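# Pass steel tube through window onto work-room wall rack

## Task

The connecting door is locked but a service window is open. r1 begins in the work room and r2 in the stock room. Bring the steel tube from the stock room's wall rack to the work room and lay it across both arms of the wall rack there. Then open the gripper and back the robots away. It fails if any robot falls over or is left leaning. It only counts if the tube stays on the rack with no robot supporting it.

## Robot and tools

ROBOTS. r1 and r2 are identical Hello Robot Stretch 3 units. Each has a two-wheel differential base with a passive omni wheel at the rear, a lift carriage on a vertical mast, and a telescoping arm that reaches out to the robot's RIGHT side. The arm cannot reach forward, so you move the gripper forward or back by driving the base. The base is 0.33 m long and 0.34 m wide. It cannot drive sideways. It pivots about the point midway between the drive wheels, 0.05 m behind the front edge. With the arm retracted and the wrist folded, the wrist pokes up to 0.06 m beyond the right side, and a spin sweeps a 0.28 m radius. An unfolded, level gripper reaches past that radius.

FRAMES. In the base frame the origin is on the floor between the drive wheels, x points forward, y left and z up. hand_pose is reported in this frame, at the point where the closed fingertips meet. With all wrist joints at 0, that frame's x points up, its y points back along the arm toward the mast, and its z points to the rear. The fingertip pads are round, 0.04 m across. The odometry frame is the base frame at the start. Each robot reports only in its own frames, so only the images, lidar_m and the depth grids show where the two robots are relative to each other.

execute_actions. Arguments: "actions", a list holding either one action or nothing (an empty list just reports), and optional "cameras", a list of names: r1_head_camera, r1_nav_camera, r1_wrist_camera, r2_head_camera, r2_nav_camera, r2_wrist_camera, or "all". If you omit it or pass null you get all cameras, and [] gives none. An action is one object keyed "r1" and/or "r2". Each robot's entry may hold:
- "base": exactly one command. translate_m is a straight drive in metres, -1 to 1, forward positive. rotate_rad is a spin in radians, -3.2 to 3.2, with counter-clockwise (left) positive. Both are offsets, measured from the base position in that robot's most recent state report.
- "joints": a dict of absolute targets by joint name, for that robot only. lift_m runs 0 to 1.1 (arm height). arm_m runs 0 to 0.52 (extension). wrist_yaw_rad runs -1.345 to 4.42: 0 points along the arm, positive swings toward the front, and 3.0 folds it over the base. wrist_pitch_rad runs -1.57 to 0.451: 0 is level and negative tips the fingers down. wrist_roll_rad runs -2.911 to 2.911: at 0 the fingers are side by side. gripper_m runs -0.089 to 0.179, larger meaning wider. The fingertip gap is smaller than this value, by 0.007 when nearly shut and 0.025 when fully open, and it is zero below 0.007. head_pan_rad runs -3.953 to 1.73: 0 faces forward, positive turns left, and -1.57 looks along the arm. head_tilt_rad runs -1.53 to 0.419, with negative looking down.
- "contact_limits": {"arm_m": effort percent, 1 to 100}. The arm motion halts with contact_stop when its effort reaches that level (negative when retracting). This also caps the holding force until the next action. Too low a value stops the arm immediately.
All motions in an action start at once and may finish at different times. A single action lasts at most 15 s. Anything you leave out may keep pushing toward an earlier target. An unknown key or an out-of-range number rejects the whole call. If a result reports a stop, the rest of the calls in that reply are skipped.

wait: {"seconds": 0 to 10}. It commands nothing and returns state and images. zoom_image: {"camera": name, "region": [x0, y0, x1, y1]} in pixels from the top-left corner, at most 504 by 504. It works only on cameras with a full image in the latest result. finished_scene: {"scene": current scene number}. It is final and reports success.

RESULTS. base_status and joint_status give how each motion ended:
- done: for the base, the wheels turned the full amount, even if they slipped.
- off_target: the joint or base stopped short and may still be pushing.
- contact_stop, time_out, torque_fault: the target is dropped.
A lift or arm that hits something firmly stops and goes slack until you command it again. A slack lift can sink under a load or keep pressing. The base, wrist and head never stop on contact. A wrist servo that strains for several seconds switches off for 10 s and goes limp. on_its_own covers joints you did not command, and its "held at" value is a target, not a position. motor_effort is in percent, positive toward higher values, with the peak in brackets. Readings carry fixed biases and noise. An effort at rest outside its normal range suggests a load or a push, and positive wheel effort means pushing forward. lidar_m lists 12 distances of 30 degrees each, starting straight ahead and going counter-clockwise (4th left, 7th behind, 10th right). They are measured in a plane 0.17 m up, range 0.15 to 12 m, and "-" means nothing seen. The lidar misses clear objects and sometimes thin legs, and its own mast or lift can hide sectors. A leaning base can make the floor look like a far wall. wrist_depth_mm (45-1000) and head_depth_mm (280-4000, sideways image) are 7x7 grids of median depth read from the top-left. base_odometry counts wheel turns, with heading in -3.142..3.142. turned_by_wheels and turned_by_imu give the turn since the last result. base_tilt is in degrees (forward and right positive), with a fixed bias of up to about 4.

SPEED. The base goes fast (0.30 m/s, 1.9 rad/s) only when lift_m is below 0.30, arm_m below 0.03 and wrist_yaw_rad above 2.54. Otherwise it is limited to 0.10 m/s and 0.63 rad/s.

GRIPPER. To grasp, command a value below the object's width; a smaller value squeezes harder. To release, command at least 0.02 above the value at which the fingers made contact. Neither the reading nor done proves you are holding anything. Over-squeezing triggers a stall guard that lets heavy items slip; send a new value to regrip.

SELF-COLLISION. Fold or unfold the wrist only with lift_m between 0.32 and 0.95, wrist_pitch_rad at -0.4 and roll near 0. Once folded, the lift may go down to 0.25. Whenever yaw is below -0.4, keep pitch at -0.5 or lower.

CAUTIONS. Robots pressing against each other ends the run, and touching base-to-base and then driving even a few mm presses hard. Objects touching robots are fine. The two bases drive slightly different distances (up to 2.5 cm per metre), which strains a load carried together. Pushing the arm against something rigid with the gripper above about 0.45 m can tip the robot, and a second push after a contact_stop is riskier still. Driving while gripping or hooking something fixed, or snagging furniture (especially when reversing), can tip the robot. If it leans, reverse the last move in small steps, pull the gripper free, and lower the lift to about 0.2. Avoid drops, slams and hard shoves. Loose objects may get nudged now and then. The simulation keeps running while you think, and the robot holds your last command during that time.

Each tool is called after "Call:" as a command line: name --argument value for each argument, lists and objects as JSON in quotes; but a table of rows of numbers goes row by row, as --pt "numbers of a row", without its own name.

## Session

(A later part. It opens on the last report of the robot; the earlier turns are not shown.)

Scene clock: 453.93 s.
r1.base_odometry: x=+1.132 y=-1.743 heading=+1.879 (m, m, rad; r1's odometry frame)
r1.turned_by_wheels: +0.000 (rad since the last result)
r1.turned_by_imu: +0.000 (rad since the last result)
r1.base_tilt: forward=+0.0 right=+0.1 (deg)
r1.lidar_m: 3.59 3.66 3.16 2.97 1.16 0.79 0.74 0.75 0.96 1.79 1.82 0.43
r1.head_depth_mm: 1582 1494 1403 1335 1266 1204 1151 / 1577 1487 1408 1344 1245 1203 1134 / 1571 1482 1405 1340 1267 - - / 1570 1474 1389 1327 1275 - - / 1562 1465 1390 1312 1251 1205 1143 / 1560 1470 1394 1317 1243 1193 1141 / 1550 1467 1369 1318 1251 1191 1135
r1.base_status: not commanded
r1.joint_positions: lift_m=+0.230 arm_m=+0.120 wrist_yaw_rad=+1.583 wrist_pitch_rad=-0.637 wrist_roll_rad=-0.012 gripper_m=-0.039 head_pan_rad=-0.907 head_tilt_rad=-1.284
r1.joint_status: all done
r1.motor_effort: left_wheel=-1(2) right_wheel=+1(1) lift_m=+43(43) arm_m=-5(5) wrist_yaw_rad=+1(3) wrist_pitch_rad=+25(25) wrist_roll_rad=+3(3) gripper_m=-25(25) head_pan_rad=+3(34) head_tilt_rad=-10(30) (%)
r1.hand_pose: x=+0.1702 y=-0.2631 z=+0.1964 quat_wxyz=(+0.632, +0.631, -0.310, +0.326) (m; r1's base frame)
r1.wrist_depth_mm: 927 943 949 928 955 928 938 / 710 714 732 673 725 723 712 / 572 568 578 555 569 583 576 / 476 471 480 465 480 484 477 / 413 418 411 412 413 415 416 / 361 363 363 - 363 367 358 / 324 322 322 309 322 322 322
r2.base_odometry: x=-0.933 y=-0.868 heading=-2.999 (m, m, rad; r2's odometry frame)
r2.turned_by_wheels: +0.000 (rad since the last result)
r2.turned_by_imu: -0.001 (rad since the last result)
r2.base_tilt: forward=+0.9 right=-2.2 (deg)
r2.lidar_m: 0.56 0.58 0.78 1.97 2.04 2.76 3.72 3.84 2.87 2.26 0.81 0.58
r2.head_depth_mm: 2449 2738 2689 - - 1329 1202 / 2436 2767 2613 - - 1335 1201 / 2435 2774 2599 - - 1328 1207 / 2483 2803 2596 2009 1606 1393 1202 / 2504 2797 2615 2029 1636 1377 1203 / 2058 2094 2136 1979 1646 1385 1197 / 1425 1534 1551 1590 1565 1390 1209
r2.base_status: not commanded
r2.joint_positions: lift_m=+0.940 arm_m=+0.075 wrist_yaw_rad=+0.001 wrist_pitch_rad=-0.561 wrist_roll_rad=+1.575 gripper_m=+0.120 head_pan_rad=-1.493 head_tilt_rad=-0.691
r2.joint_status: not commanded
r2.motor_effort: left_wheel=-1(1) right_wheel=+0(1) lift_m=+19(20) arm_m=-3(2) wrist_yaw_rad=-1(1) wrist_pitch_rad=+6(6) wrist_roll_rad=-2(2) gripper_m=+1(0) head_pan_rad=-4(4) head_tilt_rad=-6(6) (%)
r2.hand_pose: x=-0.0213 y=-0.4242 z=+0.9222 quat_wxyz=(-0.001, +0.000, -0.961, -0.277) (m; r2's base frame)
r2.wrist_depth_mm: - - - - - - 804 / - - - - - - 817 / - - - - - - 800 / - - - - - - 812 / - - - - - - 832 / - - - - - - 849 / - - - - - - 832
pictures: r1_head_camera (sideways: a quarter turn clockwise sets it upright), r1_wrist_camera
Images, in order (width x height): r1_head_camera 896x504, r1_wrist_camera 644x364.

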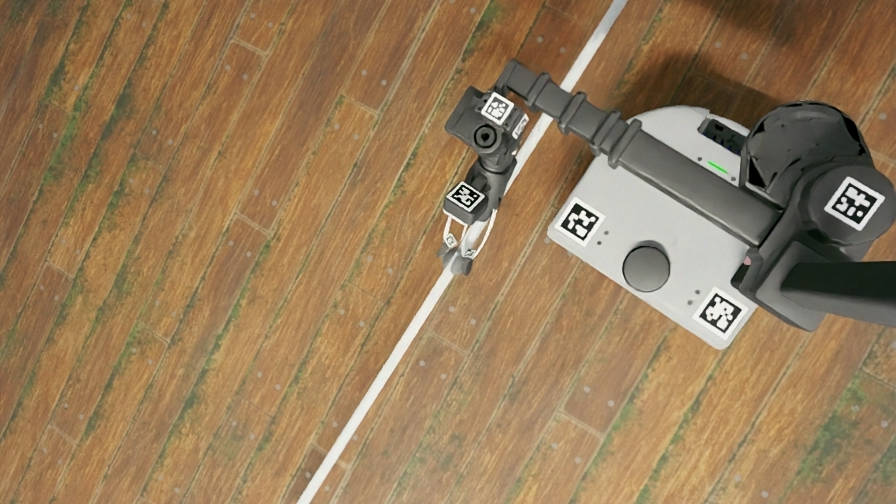

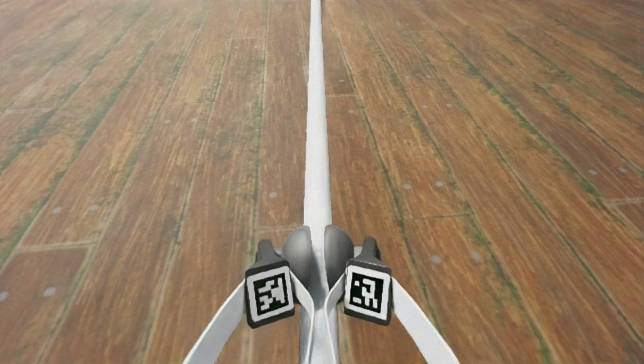

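Call:
execute_actions --actions '[{"r1":{"joints":{"arm_m":0.0,"wrist_pitch_rad":-0.64,"lift_m":0.24}}}]' --cameras '["r1_wrist_camera"]'

Call:
execute_actions --actions '[{"r1":{"joints":{"wrist_pitch_rad":-0.70}}}]' --cameras '["r1_wrist_camera","r1_head_camera"]'

Scene clock: 462.83 s.
r1.base_odometry: x=+1.132 y=-1.743 heading=+1.879 (m, m, rad; r1's odometry frame)
r1.turned_by_wheels: +0.000 (rad since the last result)
r1.turned_by_imu: +0.001 (rad since the last result)
r1.base_tilt: forward=-0.1 right=+0.0 (deg)
r1.lidar_m: 3.58 3.65 3.18 2.98 1.16 0.79 0.74 0.75 0.97 1.79 1.82 0.27
r1.head_depth_mm: 1585 1484 1406 1331 1268 1197 1148 / 1582 1491 1402 1340 1274 1200 1145 / 1579 1480 1400 1326 - - - / 1568 1479 1397 1317 - - - / 1571 1478 1397 1319 1251 1201 1140 / 1559 1471 1384 1304 1253 1189 1141 / 1554 1465 1383 1303 1240 1191 1130
r1.base_status: not commanded
r1.joint_positions: lift_m=+0.240 arm_m=+0.000 wrist_yaw_rad=+1.583 wrist_pitch_rad=-0.693 wrist_roll_rad=-0.012 gripper_m=-0.039 head_pan_rad=-0.907 head_tilt_rad=-1.284
r1.joint_status: wrist_pitch_rad off_target (ended at -0.693, target -0.640); the others done
r1.motor_effort: left_wheel=-1(1) right_wheel=+1(1) lift_m=+43(44) arm_m=-5(5) wrist_yaw_rad=+1(1) wrist_pitch_rad=+23(26) wrist_roll_rad=+3(3) gripper_m=-25(24) head_pan_rad=+3(3) head_tilt_rad=-10(9) (%)
r1.hand_pose: x=+0.1603 y=-0.1432 z=+0.1960 quat_wxyz=(+0.640, +0.640, -0.292, +0.308) (m; r1's base frame)
r1.wrist_depth_mm: 825 810 815 815 823 833 823 / 637 648 652 651 656 653 664 / 540 548 532 526 537 553 540 / 461 456 461 450 461 460 463 / 400 400 409 401 406 400 407 / 356 358 357 - 357 361 354 / 322 321 318 310 322 324 323
r2.base_odometry: x=-0.933 y=-0.868 heading=-2.999 (m, m, rad; r2's odometry frame)
r2.turned_by_wheels: +0.000 (rad since the last result)
r2.turned_by_imu: -0.002 (rad since the last result)
r2.base_tilt: forward=+1.0 right=-2.2 (deg)
r2.lidar_m: 0.56 0.58 0.78 1.97 2.03 2.76 3.73 3.86 2.87 2.26 0.81 0.58
r2.head_depth_mm: 2407 2723 2712 - - 1335 1206 / 2473 2779 2623 - - 1335 1204 / 2485 2765 2609 - - 1331 1207 / 2499 2815 2625 2008 1616 1389 1206 / 2480 2813 2577 2037 1639 1392 1203 / 2028 2090 2144 1932 1661 1398 1205 / 1421 1515 1547 1581 1556 1400 1194
r2.base_status: not commanded
r2.joint_positions: lift_m=+0.940 arm_m=+0.075 wrist_yaw_rad=+0.001 wrist_pitch_rad=-0.561 wrist_roll_rad=+1.575 gripper_m=+0.120 head_pan_rad=-1.493 head_tilt_rad=-0.691
r2.joint_status: not commanded
r2.motor_effort: left_wheel=+0(0) right_wheel=+0(0) lift_m=+20(19) arm_m=-2(2) wrist_yaw_rad=-1(0) wrist_pitch_rad=+6(6) wrist_roll_rad=-2(2) gripper_m=+0(1) head_pan_rad=-4(4) head_tilt_rad=-6(6) (%)
r2.hand_pose: x=-0.0213 y=-0.4242 z=+0.9222 quat_wxyz=(-0.001, +0.000, -0.961, -0.277) (m; r2's base frame)
r2.wrist_depth_mm: - - - - - - 806 / - - - - - - 800 / - - - - - - 818 / - - - - - - 817 / - - - - - - 824 / - - - - - - 829 / - - - - - - 819
pictures: r1_wrist_camera
Images, in order (width x height): r1_wrist_camera 644x364.

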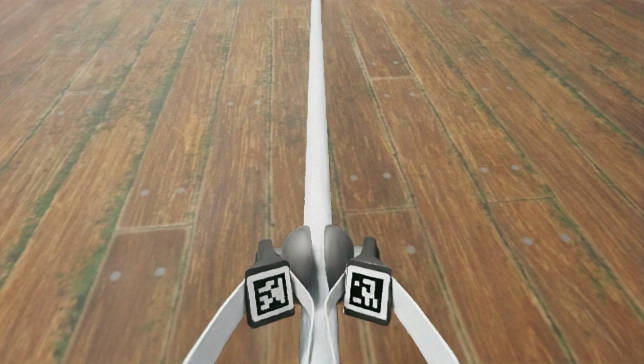

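Scene clock: 463.47 s.
r1.base_odometry: x=+1.132 y=-1.743 heading=+1.879 (m, m, rad; r1's odometry frame)
r1.turned_by_wheels: +0.000 (rad since the last result)
r1.turned_by_imu: +0.000 (rad since the last result)
r1.base_tilt: forward=-0.1 right=+0.1 (deg)
r1.lidar_m: 3.57 3.66 3.18 2.97 1.16 0.79 0.74 0.75 0.96 1.79 1.82 0.20
r1.head_depth_mm: 1573 1506 1416 1332 1263 1200 1148 / 1588 1487 1406 1337 1268 1197 1141 / 1577 1481 1401 1327 - - - / 1578 1474 1396 1320 - - - / 1558 1477 1392 1319 1249 1195 1142 / 1564 1462 1391 1307 1248 1192 1137 / 1558 1462 1381 1301 1247 1186 1134
r1.base_status: not commanded
r1.joint_positions: lift_m=+0.240 arm_m=+0.000 wrist_yaw_rad=+1.583 wrist_pitch_rad=-0.747 wrist_roll_rad=-0.012 gripper_m=-0.039 head_pan_rad=-0.907 head_tilt_rad=-1.284
r1.joint_status: all done
r1.motor_effort: left_wheel=-1(1) right_wheel=+1(1) lift_m=+43(43) arm_m=-5(5) wrist_yaw_rad=+2(2) wrist_pitch_rad=+21(24) wrist_roll_rad=+3(3) gripper_m=-24(25) head_pan_rad=+3(3) head_tilt_rad=-9(9) (%)
r1.hand_pose: x=+0.1502 y=-0.1433 z=+0.1864 quat_wxyz=(+0.648, +0.648, -0.275, +0.291) (m; r1's base frame)
r1.wrist_depth_mm: 708 708 711 727 715 726 710 / 580 588 577 569 588 592 586 / 495 496 502 485 507 506 505 / 430 432 435 423 429 429 444 / 379 381 381 382 384 390 387 / 340 345 340 - 346 343 346 / 311 309 311 302 311 310 314
r2.base_odometry: x=-0.933 y=-0.868 heading=-2.999 (m, m, rad; r2's odometry frame)
r2.turned_by_wheels: +0.000 (rad since the last result)
r2.turned_by_imu: +0.000 (rad since the last result)
r2.base_tilt: forward=+0.9 right=-2.1 (deg)
r2.lidar_m: 0.56 0.58 0.78 1.97 2.04 2.75 3.72 3.86 2.87 2.26 0.81 0.58
r2.head_depth_mm: 2424 2708 2721 - - 1342 1204 / 2437 2736 2600 - - 1330 1203 / 2479 2778 2616 - - 1330 1201 / 2481 2840 2624 2020 1606 1393 1205 / 2514 2856 2612 2011 1647 1387 1199 / 2027 2089 2145 1959 1640 1389 1204 / 1425 1520 1550 1588 1567 1387 1201
r2.base_status: not commanded
r2.joint_positions: lift_m=+0.940 arm_m=+0.075 wrist_yaw_rad=+0.001 wrist_pitch_rad=-0.561 wrist_roll_rad=+1.575 gripper_m=+0.120 head_pan_rad=-1.493 head_tilt_rad=-0.691
r2.joint_status: not commanded
r2.motor_effort: left_wheel=+0(1) right_wheel=+0(1) lift_m=+19(19) arm_m=-2(3) wrist_yaw_rad=-1(1) wrist_pitch_rad=+6(6) wrist_roll_rad=-2(2) gripper_m=+1(0) head_pan_rad=-3(4) head_tilt_rad=-5(5) (%)
r2.hand_pose: x=-0.0213 y=-0.4242 z=+0.9222 quat_wxyz=(-0.001, +0.000, -0.961, -0.277) (m; r2's base frame)
r2.wrist_depth_mm: - - - - - - 808 / - - - - - - 797 / - - - - - - 811 / - - - - - - 819 / - - - - - - 821 / - - - - - - 853 / - - - - - - 822
pictures: r1_head_camera (sideways: a quarter turn clockwise sets it upright), r1_wrist_camera
Images, in order (width x height): r1_head_camera 896x504, r1_wrist_camera 644x364.

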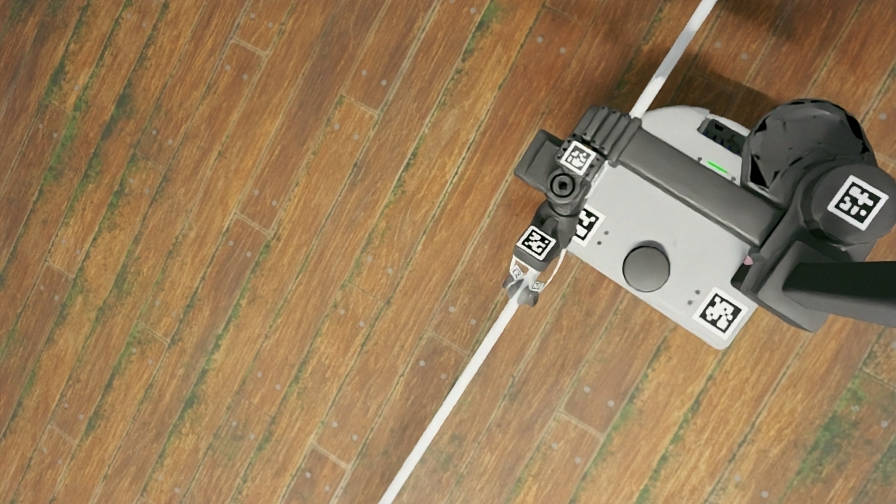

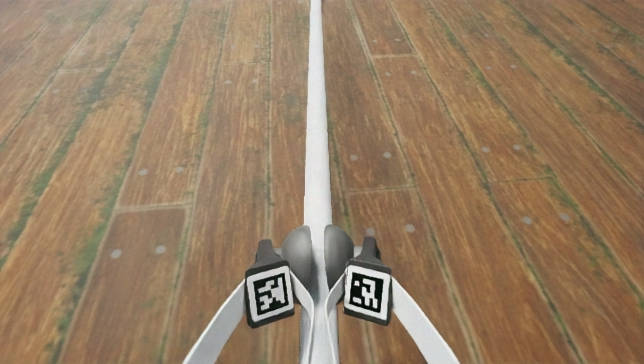

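Lower in steps.

Call:
execute_actions --actions '[{"r1":{"joints":{"lift_m":0.21}}}]' --cameras '[]'

Call:
execute_actions --actions '[{"r1":{"joints":{"lift_m":0.195}}}]' --cameras '["r1_wrist_camera"]'

Scene clock: 469.10 s.
r1.base_odometry: x=+1.132 y=-1.743 heading=+1.879 (m, m, rad; r1's odometry frame)
r1.turned_by_wheels: +0.000 (rad since the last result)
r1.turned_by_imu: +0.001 (rad since the last result)
r1.base_tilt: forward=-0.1 right=+0.0 (deg)
r1.lidar_m: 3.57 3.65 3.17 2.97 1.16 0.79 0.74 0.75 0.96 1.81 0.15 2.67
r1.head_depth_mm: 1580 1489 1406 1338 1266 1197 1151 / 1587 1489 1402 1328 1269 1196 1142 / 1568 1481 1395 1327 - - - / 1564 1479 1396 1324 - - - / 1561 1472 1389 1318 1250 1201 1143 / 1564 1479 1386 1318 1247 1186 1140 / 1557 1469 1379 1305 1247 1181 1136
r1.base_status: not commanded
r1.joint_positions: lift_m=+0.210 arm_m=+0.000 wrist_yaw_rad=+1.583 wrist_pitch_rad=-0.748 wrist_roll_rad=-0.012 gripper_m=-0.039 head_pan_rad=-0.907 head_tilt_rad=-1.285
r1.joint_status: all done
r1.motor_effort: left_wheel=-2(2) right_wheel=+1(1) lift_m=+28(37) arm_m=-5(5) wrist_yaw_rad=+1(2) wrist_pitch_rad=+21(22) wrist_roll_rad=+3(3) gripper_m=-25(24) head_pan_rad=+3(3) head_tilt_rad=-9(8) (%)
r1.hand_pose: x=+0.1501 y=-0.1433 z=+0.1569 quat_wxyz=(+0.648, +0.648, -0.274, +0.291) (m; r1's base frame)
r1.wrist_depth_mm: 648 653 658 653 652 656 670 / 520 528 534 531 535 539 546 / 458 458 453 440 457 454 459 / 398 394 398 384 397 394 398 / 350 352 351 348 350 353 356 / 314 314 314 - 315 315 313 / 284 283 286 273 285 288 287
r2.base_odometry: x=-0.933 y=-0.868 heading=-2.999 (m, m, rad; r2's odometry frame)
r2.turned_by_wheels: +0.000 (rad since the last result)
r2.turned_by_imu: -0.001 (rad since the last result)
r2.base_tilt: forward=+0.9 right=-2.2 (deg)
r2.lidar_m: 0.56 0.58 0.78 1.97 2.03 2.76 3.73 3.85 2.88 2.27 0.81 0.58
r2.head_depth_mm: 2425 2740 2736 - - 1332 1207 / 2482 2751 2597 - - 1332 1204 / 2447 2795 2613 - - 1334 1201 / 2478 2758 2637 2031 1600 1382 1200 / 2510 2815 2578 2028 1648 1394 1203 / 2027 2072 2134 1944 1641 1400 1201 / 1424 1513 1562 1595 1556 1390 1201
r2.base_status: not commanded
r2.joint_positions: lift_m=+0.940 arm_m=+0.075 wrist_yaw_rad=+0.001 wrist_pitch_rad=-0.561 wrist_roll_rad=+1.575 gripper_m=+0.120 head_pan_rad=-1.493 head_tilt_rad=-0.691
r2.joint_status: not commanded
r2.motor_effort: left_wheel=+0(1) right_wheel=+0(0) lift_m=+19(19) arm_m=-2(3) wrist_yaw_rad=-1(1) wrist_pitch_rad=+6(6) wrist_roll_rad=-2(2) gripper_m=+1(0) head_pan_rad=-4(4) head_tilt_rad=-6(5) (%)
r2.hand_pose: x=-0.0213 y=-0.4242 z=+0.9222 quat_wxyz=(-0.001, +0.000, -0.961, -0.277) (m; r2's base frame)
r2.wrist_depth_mm: - - - - - - 793 / - - - - - - 812 / - - - - - - 806 / - - - - - - 825 / - - - - - - 821 / - - - - - - 834 / - - - - - - 809
pictures: none
No camera images: the call's "cameras" was empty. Leave "cameras" out to get every camera's image.

Scene clock: 469.93 s.
r1.base_odometry: x=+1.132 y=-1.743 heading=+1.879 (m, m, rad; r1's odometry frame)
r1.turned_by_wheels: +0.000 (rad since the last result)
r1.turned_by_imu: +0.000 (rad since the last result)
r1.base_tilt: forward=-0.1 right=+0.0 (deg)
r1.lidar_m: 3.58 3.66 3.19 2.98 1.16 0.79 0.74 0.75 0.97 1.81 0.15 2.76
r1.head_depth_mm: 1587 1491 1416 1342 1264 1205 1152 / 1582 1491 1404 1327 1264 1195 1141 / 1575 1489 1396 1331 - - - / 1577 1480 1402 1326 1268 - - / 1564 1469 1396 1318 1248 1202 1138 / 1558 1476 1390 1315 1245 1189 1139 / 1561 1464 1379 1303 1243 1190 1132
r1.base_status: not commanded
r1.joint_positions: lift_m=+0.196 arm_m=+0.000 wrist_yaw_rad=+1.583 wrist_pitch_rad=-0.689 wrist_roll_rad=-0.012 gripper_m=-0.039 head_pan_rad=-0.907 head_tilt_rad=-1.285
r1.joint_status: all done
r1.motor_effort: left_wheel=-2(2) right_wheel=+1(1) lift_m=+19(27) arm_m=-5(5) wrist_yaw_rad=+2(2) wrist_pitch_rad=-4(21) wrist_roll_rad=+3(3) gripper_m=-25(25) head_pan_rad=+3(3) head_tilt_rad=-9(9) (%)
r1.hand_pose: x=+0.1611 y=-0.1432 z=+0.1527 quat_wxyz=(+0.640, +0.639, -0.294, +0.310) (m; r1's base frame)
r1.wrist_depth_mm: 721 738 717 736 750 742 729 / 587 571 586 586 588 585 582 / 475 479 476 465 485 484 480 / 404 406 406 394 405 410 412 / 353 352 356 356 353 356 356 / 314 314 316 158 316 316 317 / 281 282 283 269 286 284 283
r2.base_odometry: x=-0.933 y=-0.868 heading=-2.999 (m, m, rad; r2's odometry frame)
r2.turned_by_wheels: +0.000 (rad since the last result)
r2.turned_by_imu: +0.000 (rad since the last result)
r2.base_tilt: forward=+0.9 right=-2.0 (deg)
r2.lidar_m: 0.56 0.58 0.78 1.97 2.04 2.76 3.73 3.88 2.88 2.26 0.81 0.58
r2.head_depth_mm: 2430 2735 2739 - - 1327 1211 / 2451 2742 2624 - - 1328 1202 / 2472 2798 2624 - - 1335 1210 / 2497 2821 2606 2021 1591 1393 1207 / 2507 2841 2602 2009 1650 1378 1203 / 2018 2077 2144 1954 1645 1387 1198 / 1423 1526 1550 1593 1566 1390 1199
r2.base_status: not commanded
r2.joint_positions: lift_m=+0.940 arm_m=+0.075 wrist_yaw_rad=+0.001 wrist_pitch_rad=-0.561 wrist_roll_rad=+1.575 gripper_m=+0.120 head_pan_rad=-1.493 head_tilt_rad=-0.691
r2.joint_status: not commanded
r2.motor_effort: left_wheel=+0(1) right_wheel=+0(0) lift_m=+19(19) arm_m=-1(2) wrist_yaw_rad=-1(1) wrist_pitch_rad=+6(6) wrist_roll_rad=-2(2) gripper_m=+0(1) head_pan_rad=-4(4) head_tilt_rad=-6(5) (%)
r2.hand_pose: x=-0.0213 y=-0.4242 z=+0.9222 quat_wxyz=(-0.001, +0.000, -0.961, -0.277) (m; r2's base frame)
r2.wrist_depth_mm: - - - - - - 790 / - - - - - - 803 / - - - - - - 812 / - - - - - - 820 / - - - - - - 830 / - - - - - - 832 / - - - - - - 825
pictures: r1_wrist_camera
Images, in order (width x height): r1_wrist_camera 644x364.

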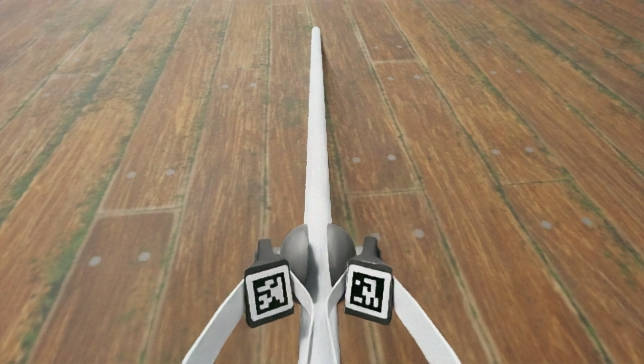

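Resting. Open slightly.

Call:
execute_actions --actions '[{"r1":{"joints":{"gripper_m":0.03}}}]' --cameras '["r1_wrist_camera"]'

Scene clock: 472.43 s.
r1.base_odometry: x=+1.132 y=-1.743 heading=+1.879 (m, m, rad; r1's odometry frame)
r1.turned_by_wheels: +0.000 (rad since the last result)
r1.turned_by_imu: +0.000 (rad since the last result)
r1.base_tilt: forward=-0.1 right=+0.0 (deg)
r1.lidar_m: 3.58 3.66 3.18 2.98 1.16 0.79 0.74 0.75 0.96 1.80 0.15 2.75
r1.head_depth_mm: 1586 1494 1422 1338 1275 1199 1155 / 1580 1484 1410 1326 1276 1196 1147 / 1574 1477 1398 1331 - - - / 1571 1480 1398 1315 1269 - - / 1564 1475 1388 1321 1252 1199 1140 / 1564 1476 1388 1317 1250 1195 1136 / 1548 1463 1382 1301 1248 1185 1135
r1.base_status: not commanded
r1.joint_positions: lift_m=+0.195 arm_m=+0.000 wrist_yaw_rad=+1.583 wrist_pitch_rad=-0.709 wrist_roll_rad=-0.012 gripper_m=+0.030 head_pan_rad=-0.907 head_tilt_rad=-1.285
r1.joint_status: all done
r1.motor_effort: left_wheel=-1(2) right_wheel=+1(1) lift_m=+23(24) arm_m=-5(5) wrist_yaw_rad=+0(1) wrist_pitch_rad=+4(4) wrist_roll_rad=+3(3) gripper_m=+0(95) head_pan_rad=+3(3) head_tilt_rad=-8(10) (%)
r1.hand_pose: x=+0.1575 y=-0.1432 z=+0.1490 quat_wxyz=(+0.643, +0.642, -0.287, +0.303) (m; r1's base frame)
r1.wrist_depth_mm: 687 678 688 680 690 717 688 / 560 552 555 550 555 556 554 / 459 460 460 444 470 468 464 / 400 396 398 382 394 394 396 / 348 341 353 192 347 348 348 / 308 308 309 153 313 310 310 / 277 278 275 140 275 277 279
r2.base_odometry: x=-0.933 y=-0.868 heading=-2.999 (m, m, rad; r2's odometry frame)
r2.turned_by_wheels: +0.000 (rad since the last result)
r2.turned_by_imu: -0.001 (rad since the last result)
r2.base_tilt: forward=+0.9 right=-2.1 (deg)
r2.lidar_m: 0.56 0.58 0.78 1.97 2.04 2.75 3.73 3.85 2.88 2.26 0.81 0.59
r2.head_depth_mm: 2425 2732 2740 - - 1326 1203 / 2443 2748 2580 - - 1334 1204 / 2481 2788 2601 - - 1328 1201 / 2466 2807 2585 2013 1592 1388 1204 / 2482 2786 2611 2019 1650 1389 1201 / 2008 2106 2153 1940 1661 1393 1204 / 1437 1504 1562 1592 1556 1395 1201
r2.base_status: not commanded
r2.joint_positions: lift_m=+0.940 arm_m=+0.075 wrist_yaw_rad=+0.001 wrist_pitch_rad=-0.561 wrist_roll_rad=+1.575 gripper_m=+0.120 head_pan_rad=-1.493 head_tilt_rad=-0.691
r2.joint_status: not commanded
r2.motor_effort: left_wheel=-1(0) right_wheel=+0(1) lift_m=+19(19) arm_m=-2(2) wrist_yaw_rad=-1(1) wrist_pitch_rad=+6(6) wrist_roll_rad=-2(2) gripper_m=+1(0) head_pan_rad=-4(4) head_tilt_rad=-5(6) (%)
r2.hand_pose: x=-0.0213 y=-0.4242 z=+0.9222 quat_wxyz=(-0.001, +0.000, -0.961, -0.277) (m; r2's base frame)
r2.wrist_depth_mm: - - - - - - 798 / - - - - - - 809 / - - - - - - 820 / - - - - - - 812 / - - - - - - 823 / - - - - - - 819 / - - - - - - 829
pictures: r1_wrist_camera
Images, in order (width x height): r1_wrist_camera 644x364.

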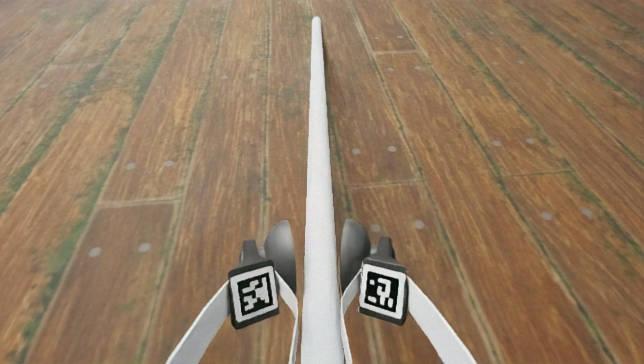

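Call:
execute_actions --actions '[{"r1":{"joints":{"lift_m":0.185}}}]' --cameras '[]'

Call:
execute_actions --actions '[{"r1":{"joints":{"gripper_m":-0.04}}}]' --cameras '["r1_wrist_camera"]'

Scene clock: 475.30 s.
r1.base_odometry: x=+1.132 y=-1.743 heading=+1.879 (m, m, rad; r1's odometry frame)
r1.turned_by_wheels: +0.000 (rad since the last result)
r1.turned_by_imu: +0.000 (rad since the last result)
r1.base_tilt: forward=-0.1 right=-0.1 (deg)
r1.lidar_m: 3.58 3.65 3.20 2.98 1.16 0.79 0.74 0.75 0.97 1.80 0.15 2.34
r1.head_depth_mm: 1596 1486 1401 1330 1264 1199 1147 / 1576 1488 1401 1328 1266 1199 1141 / 1573 1485 1396 1328 - - - / 1575 1475 1401 1324 1259 - - / 1566 1473 1391 1315 1253 1209 1143 / 1561 1471 1386 1318 1253 1193 1133 / 1555 1465 1376 1303 1240 1193 1133
r1.base_status: not commanded
r1.joint_positions: lift_m=+0.185 arm_m=+0.000 wrist_yaw_rad=+1.583 wrist_pitch_rad=-0.709 wrist_roll_rad=-0.012 gripper_m=+0.030 head_pan_rad=-0.907 head_tilt_rad=-1.285
r1.joint_status: all done
r1.motor_effort: left_wheel=-2(2) right_wheel=+1(1) lift_m=+25(26) arm_m=-5(5) wrist_yaw_rad=+1(1) wrist_pitch_rad=+5(5) wrist_roll_rad=+3(3) gripper_m=+0(0) head_pan_rad=+3(3) head_tilt_rad=-9(9) (%)
r1.hand_pose: x=+0.1574 y=-0.1432 z=+0.1388 quat_wxyz=(+0.643, +0.642, -0.287, +0.303) (m; r1's base frame)
r1.wrist_depth_mm: 653 663 669 681 664 675 682 / 530 533 544 536 531 536 538 / 442 442 448 436 447 446 448 / 379 381 387 369 384 381 383 / 333 333 340 176 335 333 339 / 299 298 302 141 305 300 300 / 267 265 267 129 267 268 270
r2.base_odometry: x=-0.933 y=-0.868 heading=-2.999 (m, m, rad; r2's odometry frame)
r2.turned_by_wheels: +0.000 (rad since the last result)
r2.turned_by_imu: -0.001 (rad since the last result)
r2.base_tilt: forward=+0.9 right=-2.2 (deg)
r2.lidar_m: 0.56 0.58 0.78 1.97 2.03 2.75 3.73 3.84 2.88 2.26 0.81 0.58
r2.head_depth_mm: 2439 2719 2754 - - 1336 1199 / 2484 2740 2631 - - 1334 1203 / 2464 2778 2591 - - 1331 1194 / 2463 2804 2615 2008 1600 1386 1206 / 2485 2808 2598 2019 1637 1390 1202 / 2036 2088 2174 1941 1627 1390 1199 / 1422 1520 1551 1597 1561 1397 1202
r2.base_status: not commanded
r2.joint_positions: lift_m=+0.940 arm_m=+0.075 wrist_yaw_rad=+0.001 wrist_pitch_rad=-0.561 wrist_roll_rad=+1.575 gripper_m=+0.120 head_pan_rad=-1.493 head_tilt_rad=-0.691
r2.joint_status: not commanded
r2.motor_effort: left_wheel=-1(0) right_wheel=+0(0) lift_m=+19(19) arm_m=-2(1) wrist_yaw_rad=-1(1) wrist_pitch_rad=+6(6) wrist_roll_rad=-2(2) gripper_m=+1(0) head_pan_rad=-4(5) head_tilt_rad=-5(6) (%)
r2.hand_pose: x=-0.0213 y=-0.4242 z=+0.9222 quat_wxyz=(-0.001, +0.000, -0.961, -0.277) (m; r2's base frame)
r2.wrist_depth_mm: - - - - - - 816 / - - - - - - 815 / - - - - - - 813 / - - - - - - 821 / - - - - - - 811 / - - - - - - 837 / - - - - - - 820
pictures: none
No camera images: the call's "cameras" was empty. Leave "cameras" out to get every camera's image.

Scene clock: 476.47 s.
r1.base_odometry: x=+1.132 y=-1.743 heading=+1.879 (m, m, rad; r1's odometry frame)
r1.turned_by_wheels: +0.000 (rad since the last result)
r1.turned_by_imu: +0.000 (rad since the last result)
r1.base_tilt: forward=-0.2 right=+0.0 (deg)
r1.lidar_m: 3.58 3.65 3.18 2.98 1.16 0.79 0.74 0.75 0.96 1.80 0.15 2.52
r1.head_depth_mm: 1590 1494 1412 1328 1268 1200 1150 / 1579 1498 1410 1334 1270 1195 1147 / 1571 1484 1393 1331 - - - / 1570 1485 1392 1329 1267 - - / 1566 1469 1389 1322 1258 1205 1135 / 1563 1467 1388 1316 1249 1192 1140 / 1565 1468 1378 1307 1247 1189 1137
r1.base_status: not commanded
r1.joint_positions: lift_m=+0.185 arm_m=+0.000 wrist_yaw_rad=+1.583 wrist_pitch_rad=-0.713 wrist_roll_rad=-0.011 gripper_m=-0.039 head_pan_rad=-0.907 head_tilt_rad=-1.285
r1.joint_status: all done
r1.motor_effort: left_wheel=-1(2) right_wheel=+1(1) lift_m=+26(26) arm_m=-5(4) wrist_yaw_rad=+1(1) wrist_pitch_rad=+6(6) wrist_roll_rad=+2(3) gripper_m=-27(100) head_pan_rad=+3(3) head_tilt_rad=-8(10) (%)
r1.hand_pose: x=+0.1566 y=-0.1432 z=+0.1380 quat_wxyz=(+0.643, +0.643, -0.286, +0.301) (m; r1's base frame)
r1.wrist_depth_mm: 653 655 657 657 653 670 672 / 526 525 529 513 532 527 527 / 439 446 445 428 445 441 447 / 375 377 376 367 380 384 383 / 332 331 337 176 333 333 333 / 295 295 299 142 301 298 296 / 268 269 267 261 267 266 270
r2.base_odometry: x=-0.933 y=-0.868 heading=-2.999 (m, m, rad; r2's odometry frame)
r2.turned_by_wheels: +0.000 (rad since the last result)
r2.turned_by_imu: +0.000 (rad since the last result)
r2.base_tilt: forward=+0.9 right=-2.1 (deg)
r2.lidar_m: 0.56 0.58 0.78 1.98 2.04 2.75 3.72 3.87 2.87 2.26 0.81 0.58
r2.head_depth_mm: 2431 2704 2748 - - 1337 1198 / 2436 2731 2622 - - 1330 1201 / 2478 2766 2620 - - 1323 1200 / 2491 2804 2578 2021 1594 1392 1202 / 2521 2812 2599 2013 1652 1397 1198 / 2034 2079 2152 1953 1649 1386 1199 / 1434 1504 1554 1587 1560 1390 1194
r2.base_status: not commanded
r2.joint_positions: lift_m=+0.940 arm_m=+0.075 wrist_yaw_rad=+0.001 wrist_pitch_rad=-0.561 wrist_roll_rad=+1.575 gripper_m=+0.120 head_pan_rad=-1.493 head_tilt_rad=-0.691
r2.joint_status: not commanded
r2.motor_effort: left_wheel=-1(1) right_wheel=+0(0) lift_m=+20(19) arm_m=-3(2) wrist_yaw_rad=-1(1) wrist_pitch_rad=+6(6) wrist_roll_rad=-2(2) gripper_m=+1(1) head_pan_rad=-4(4) head_tilt_rad=-6(5) (%)
r2.hand_pose: x=-0.0213 y=-0.4242 z=+0.9222 quat_wxyz=(-0.001, +0.000, -0.961, -0.277) (m; r2's base frame)
r2.wrist_depth_mm: - - - - - - 809 / - - - - - - 795 / - - - - - - 808 / - - - - - - 825 / - - - - - - 805 / - - - - - - 826 / - - - - - - 837
pictures: r1_wrist_camera
Images, in order (width x height): r1_wrist_camera 644x364.

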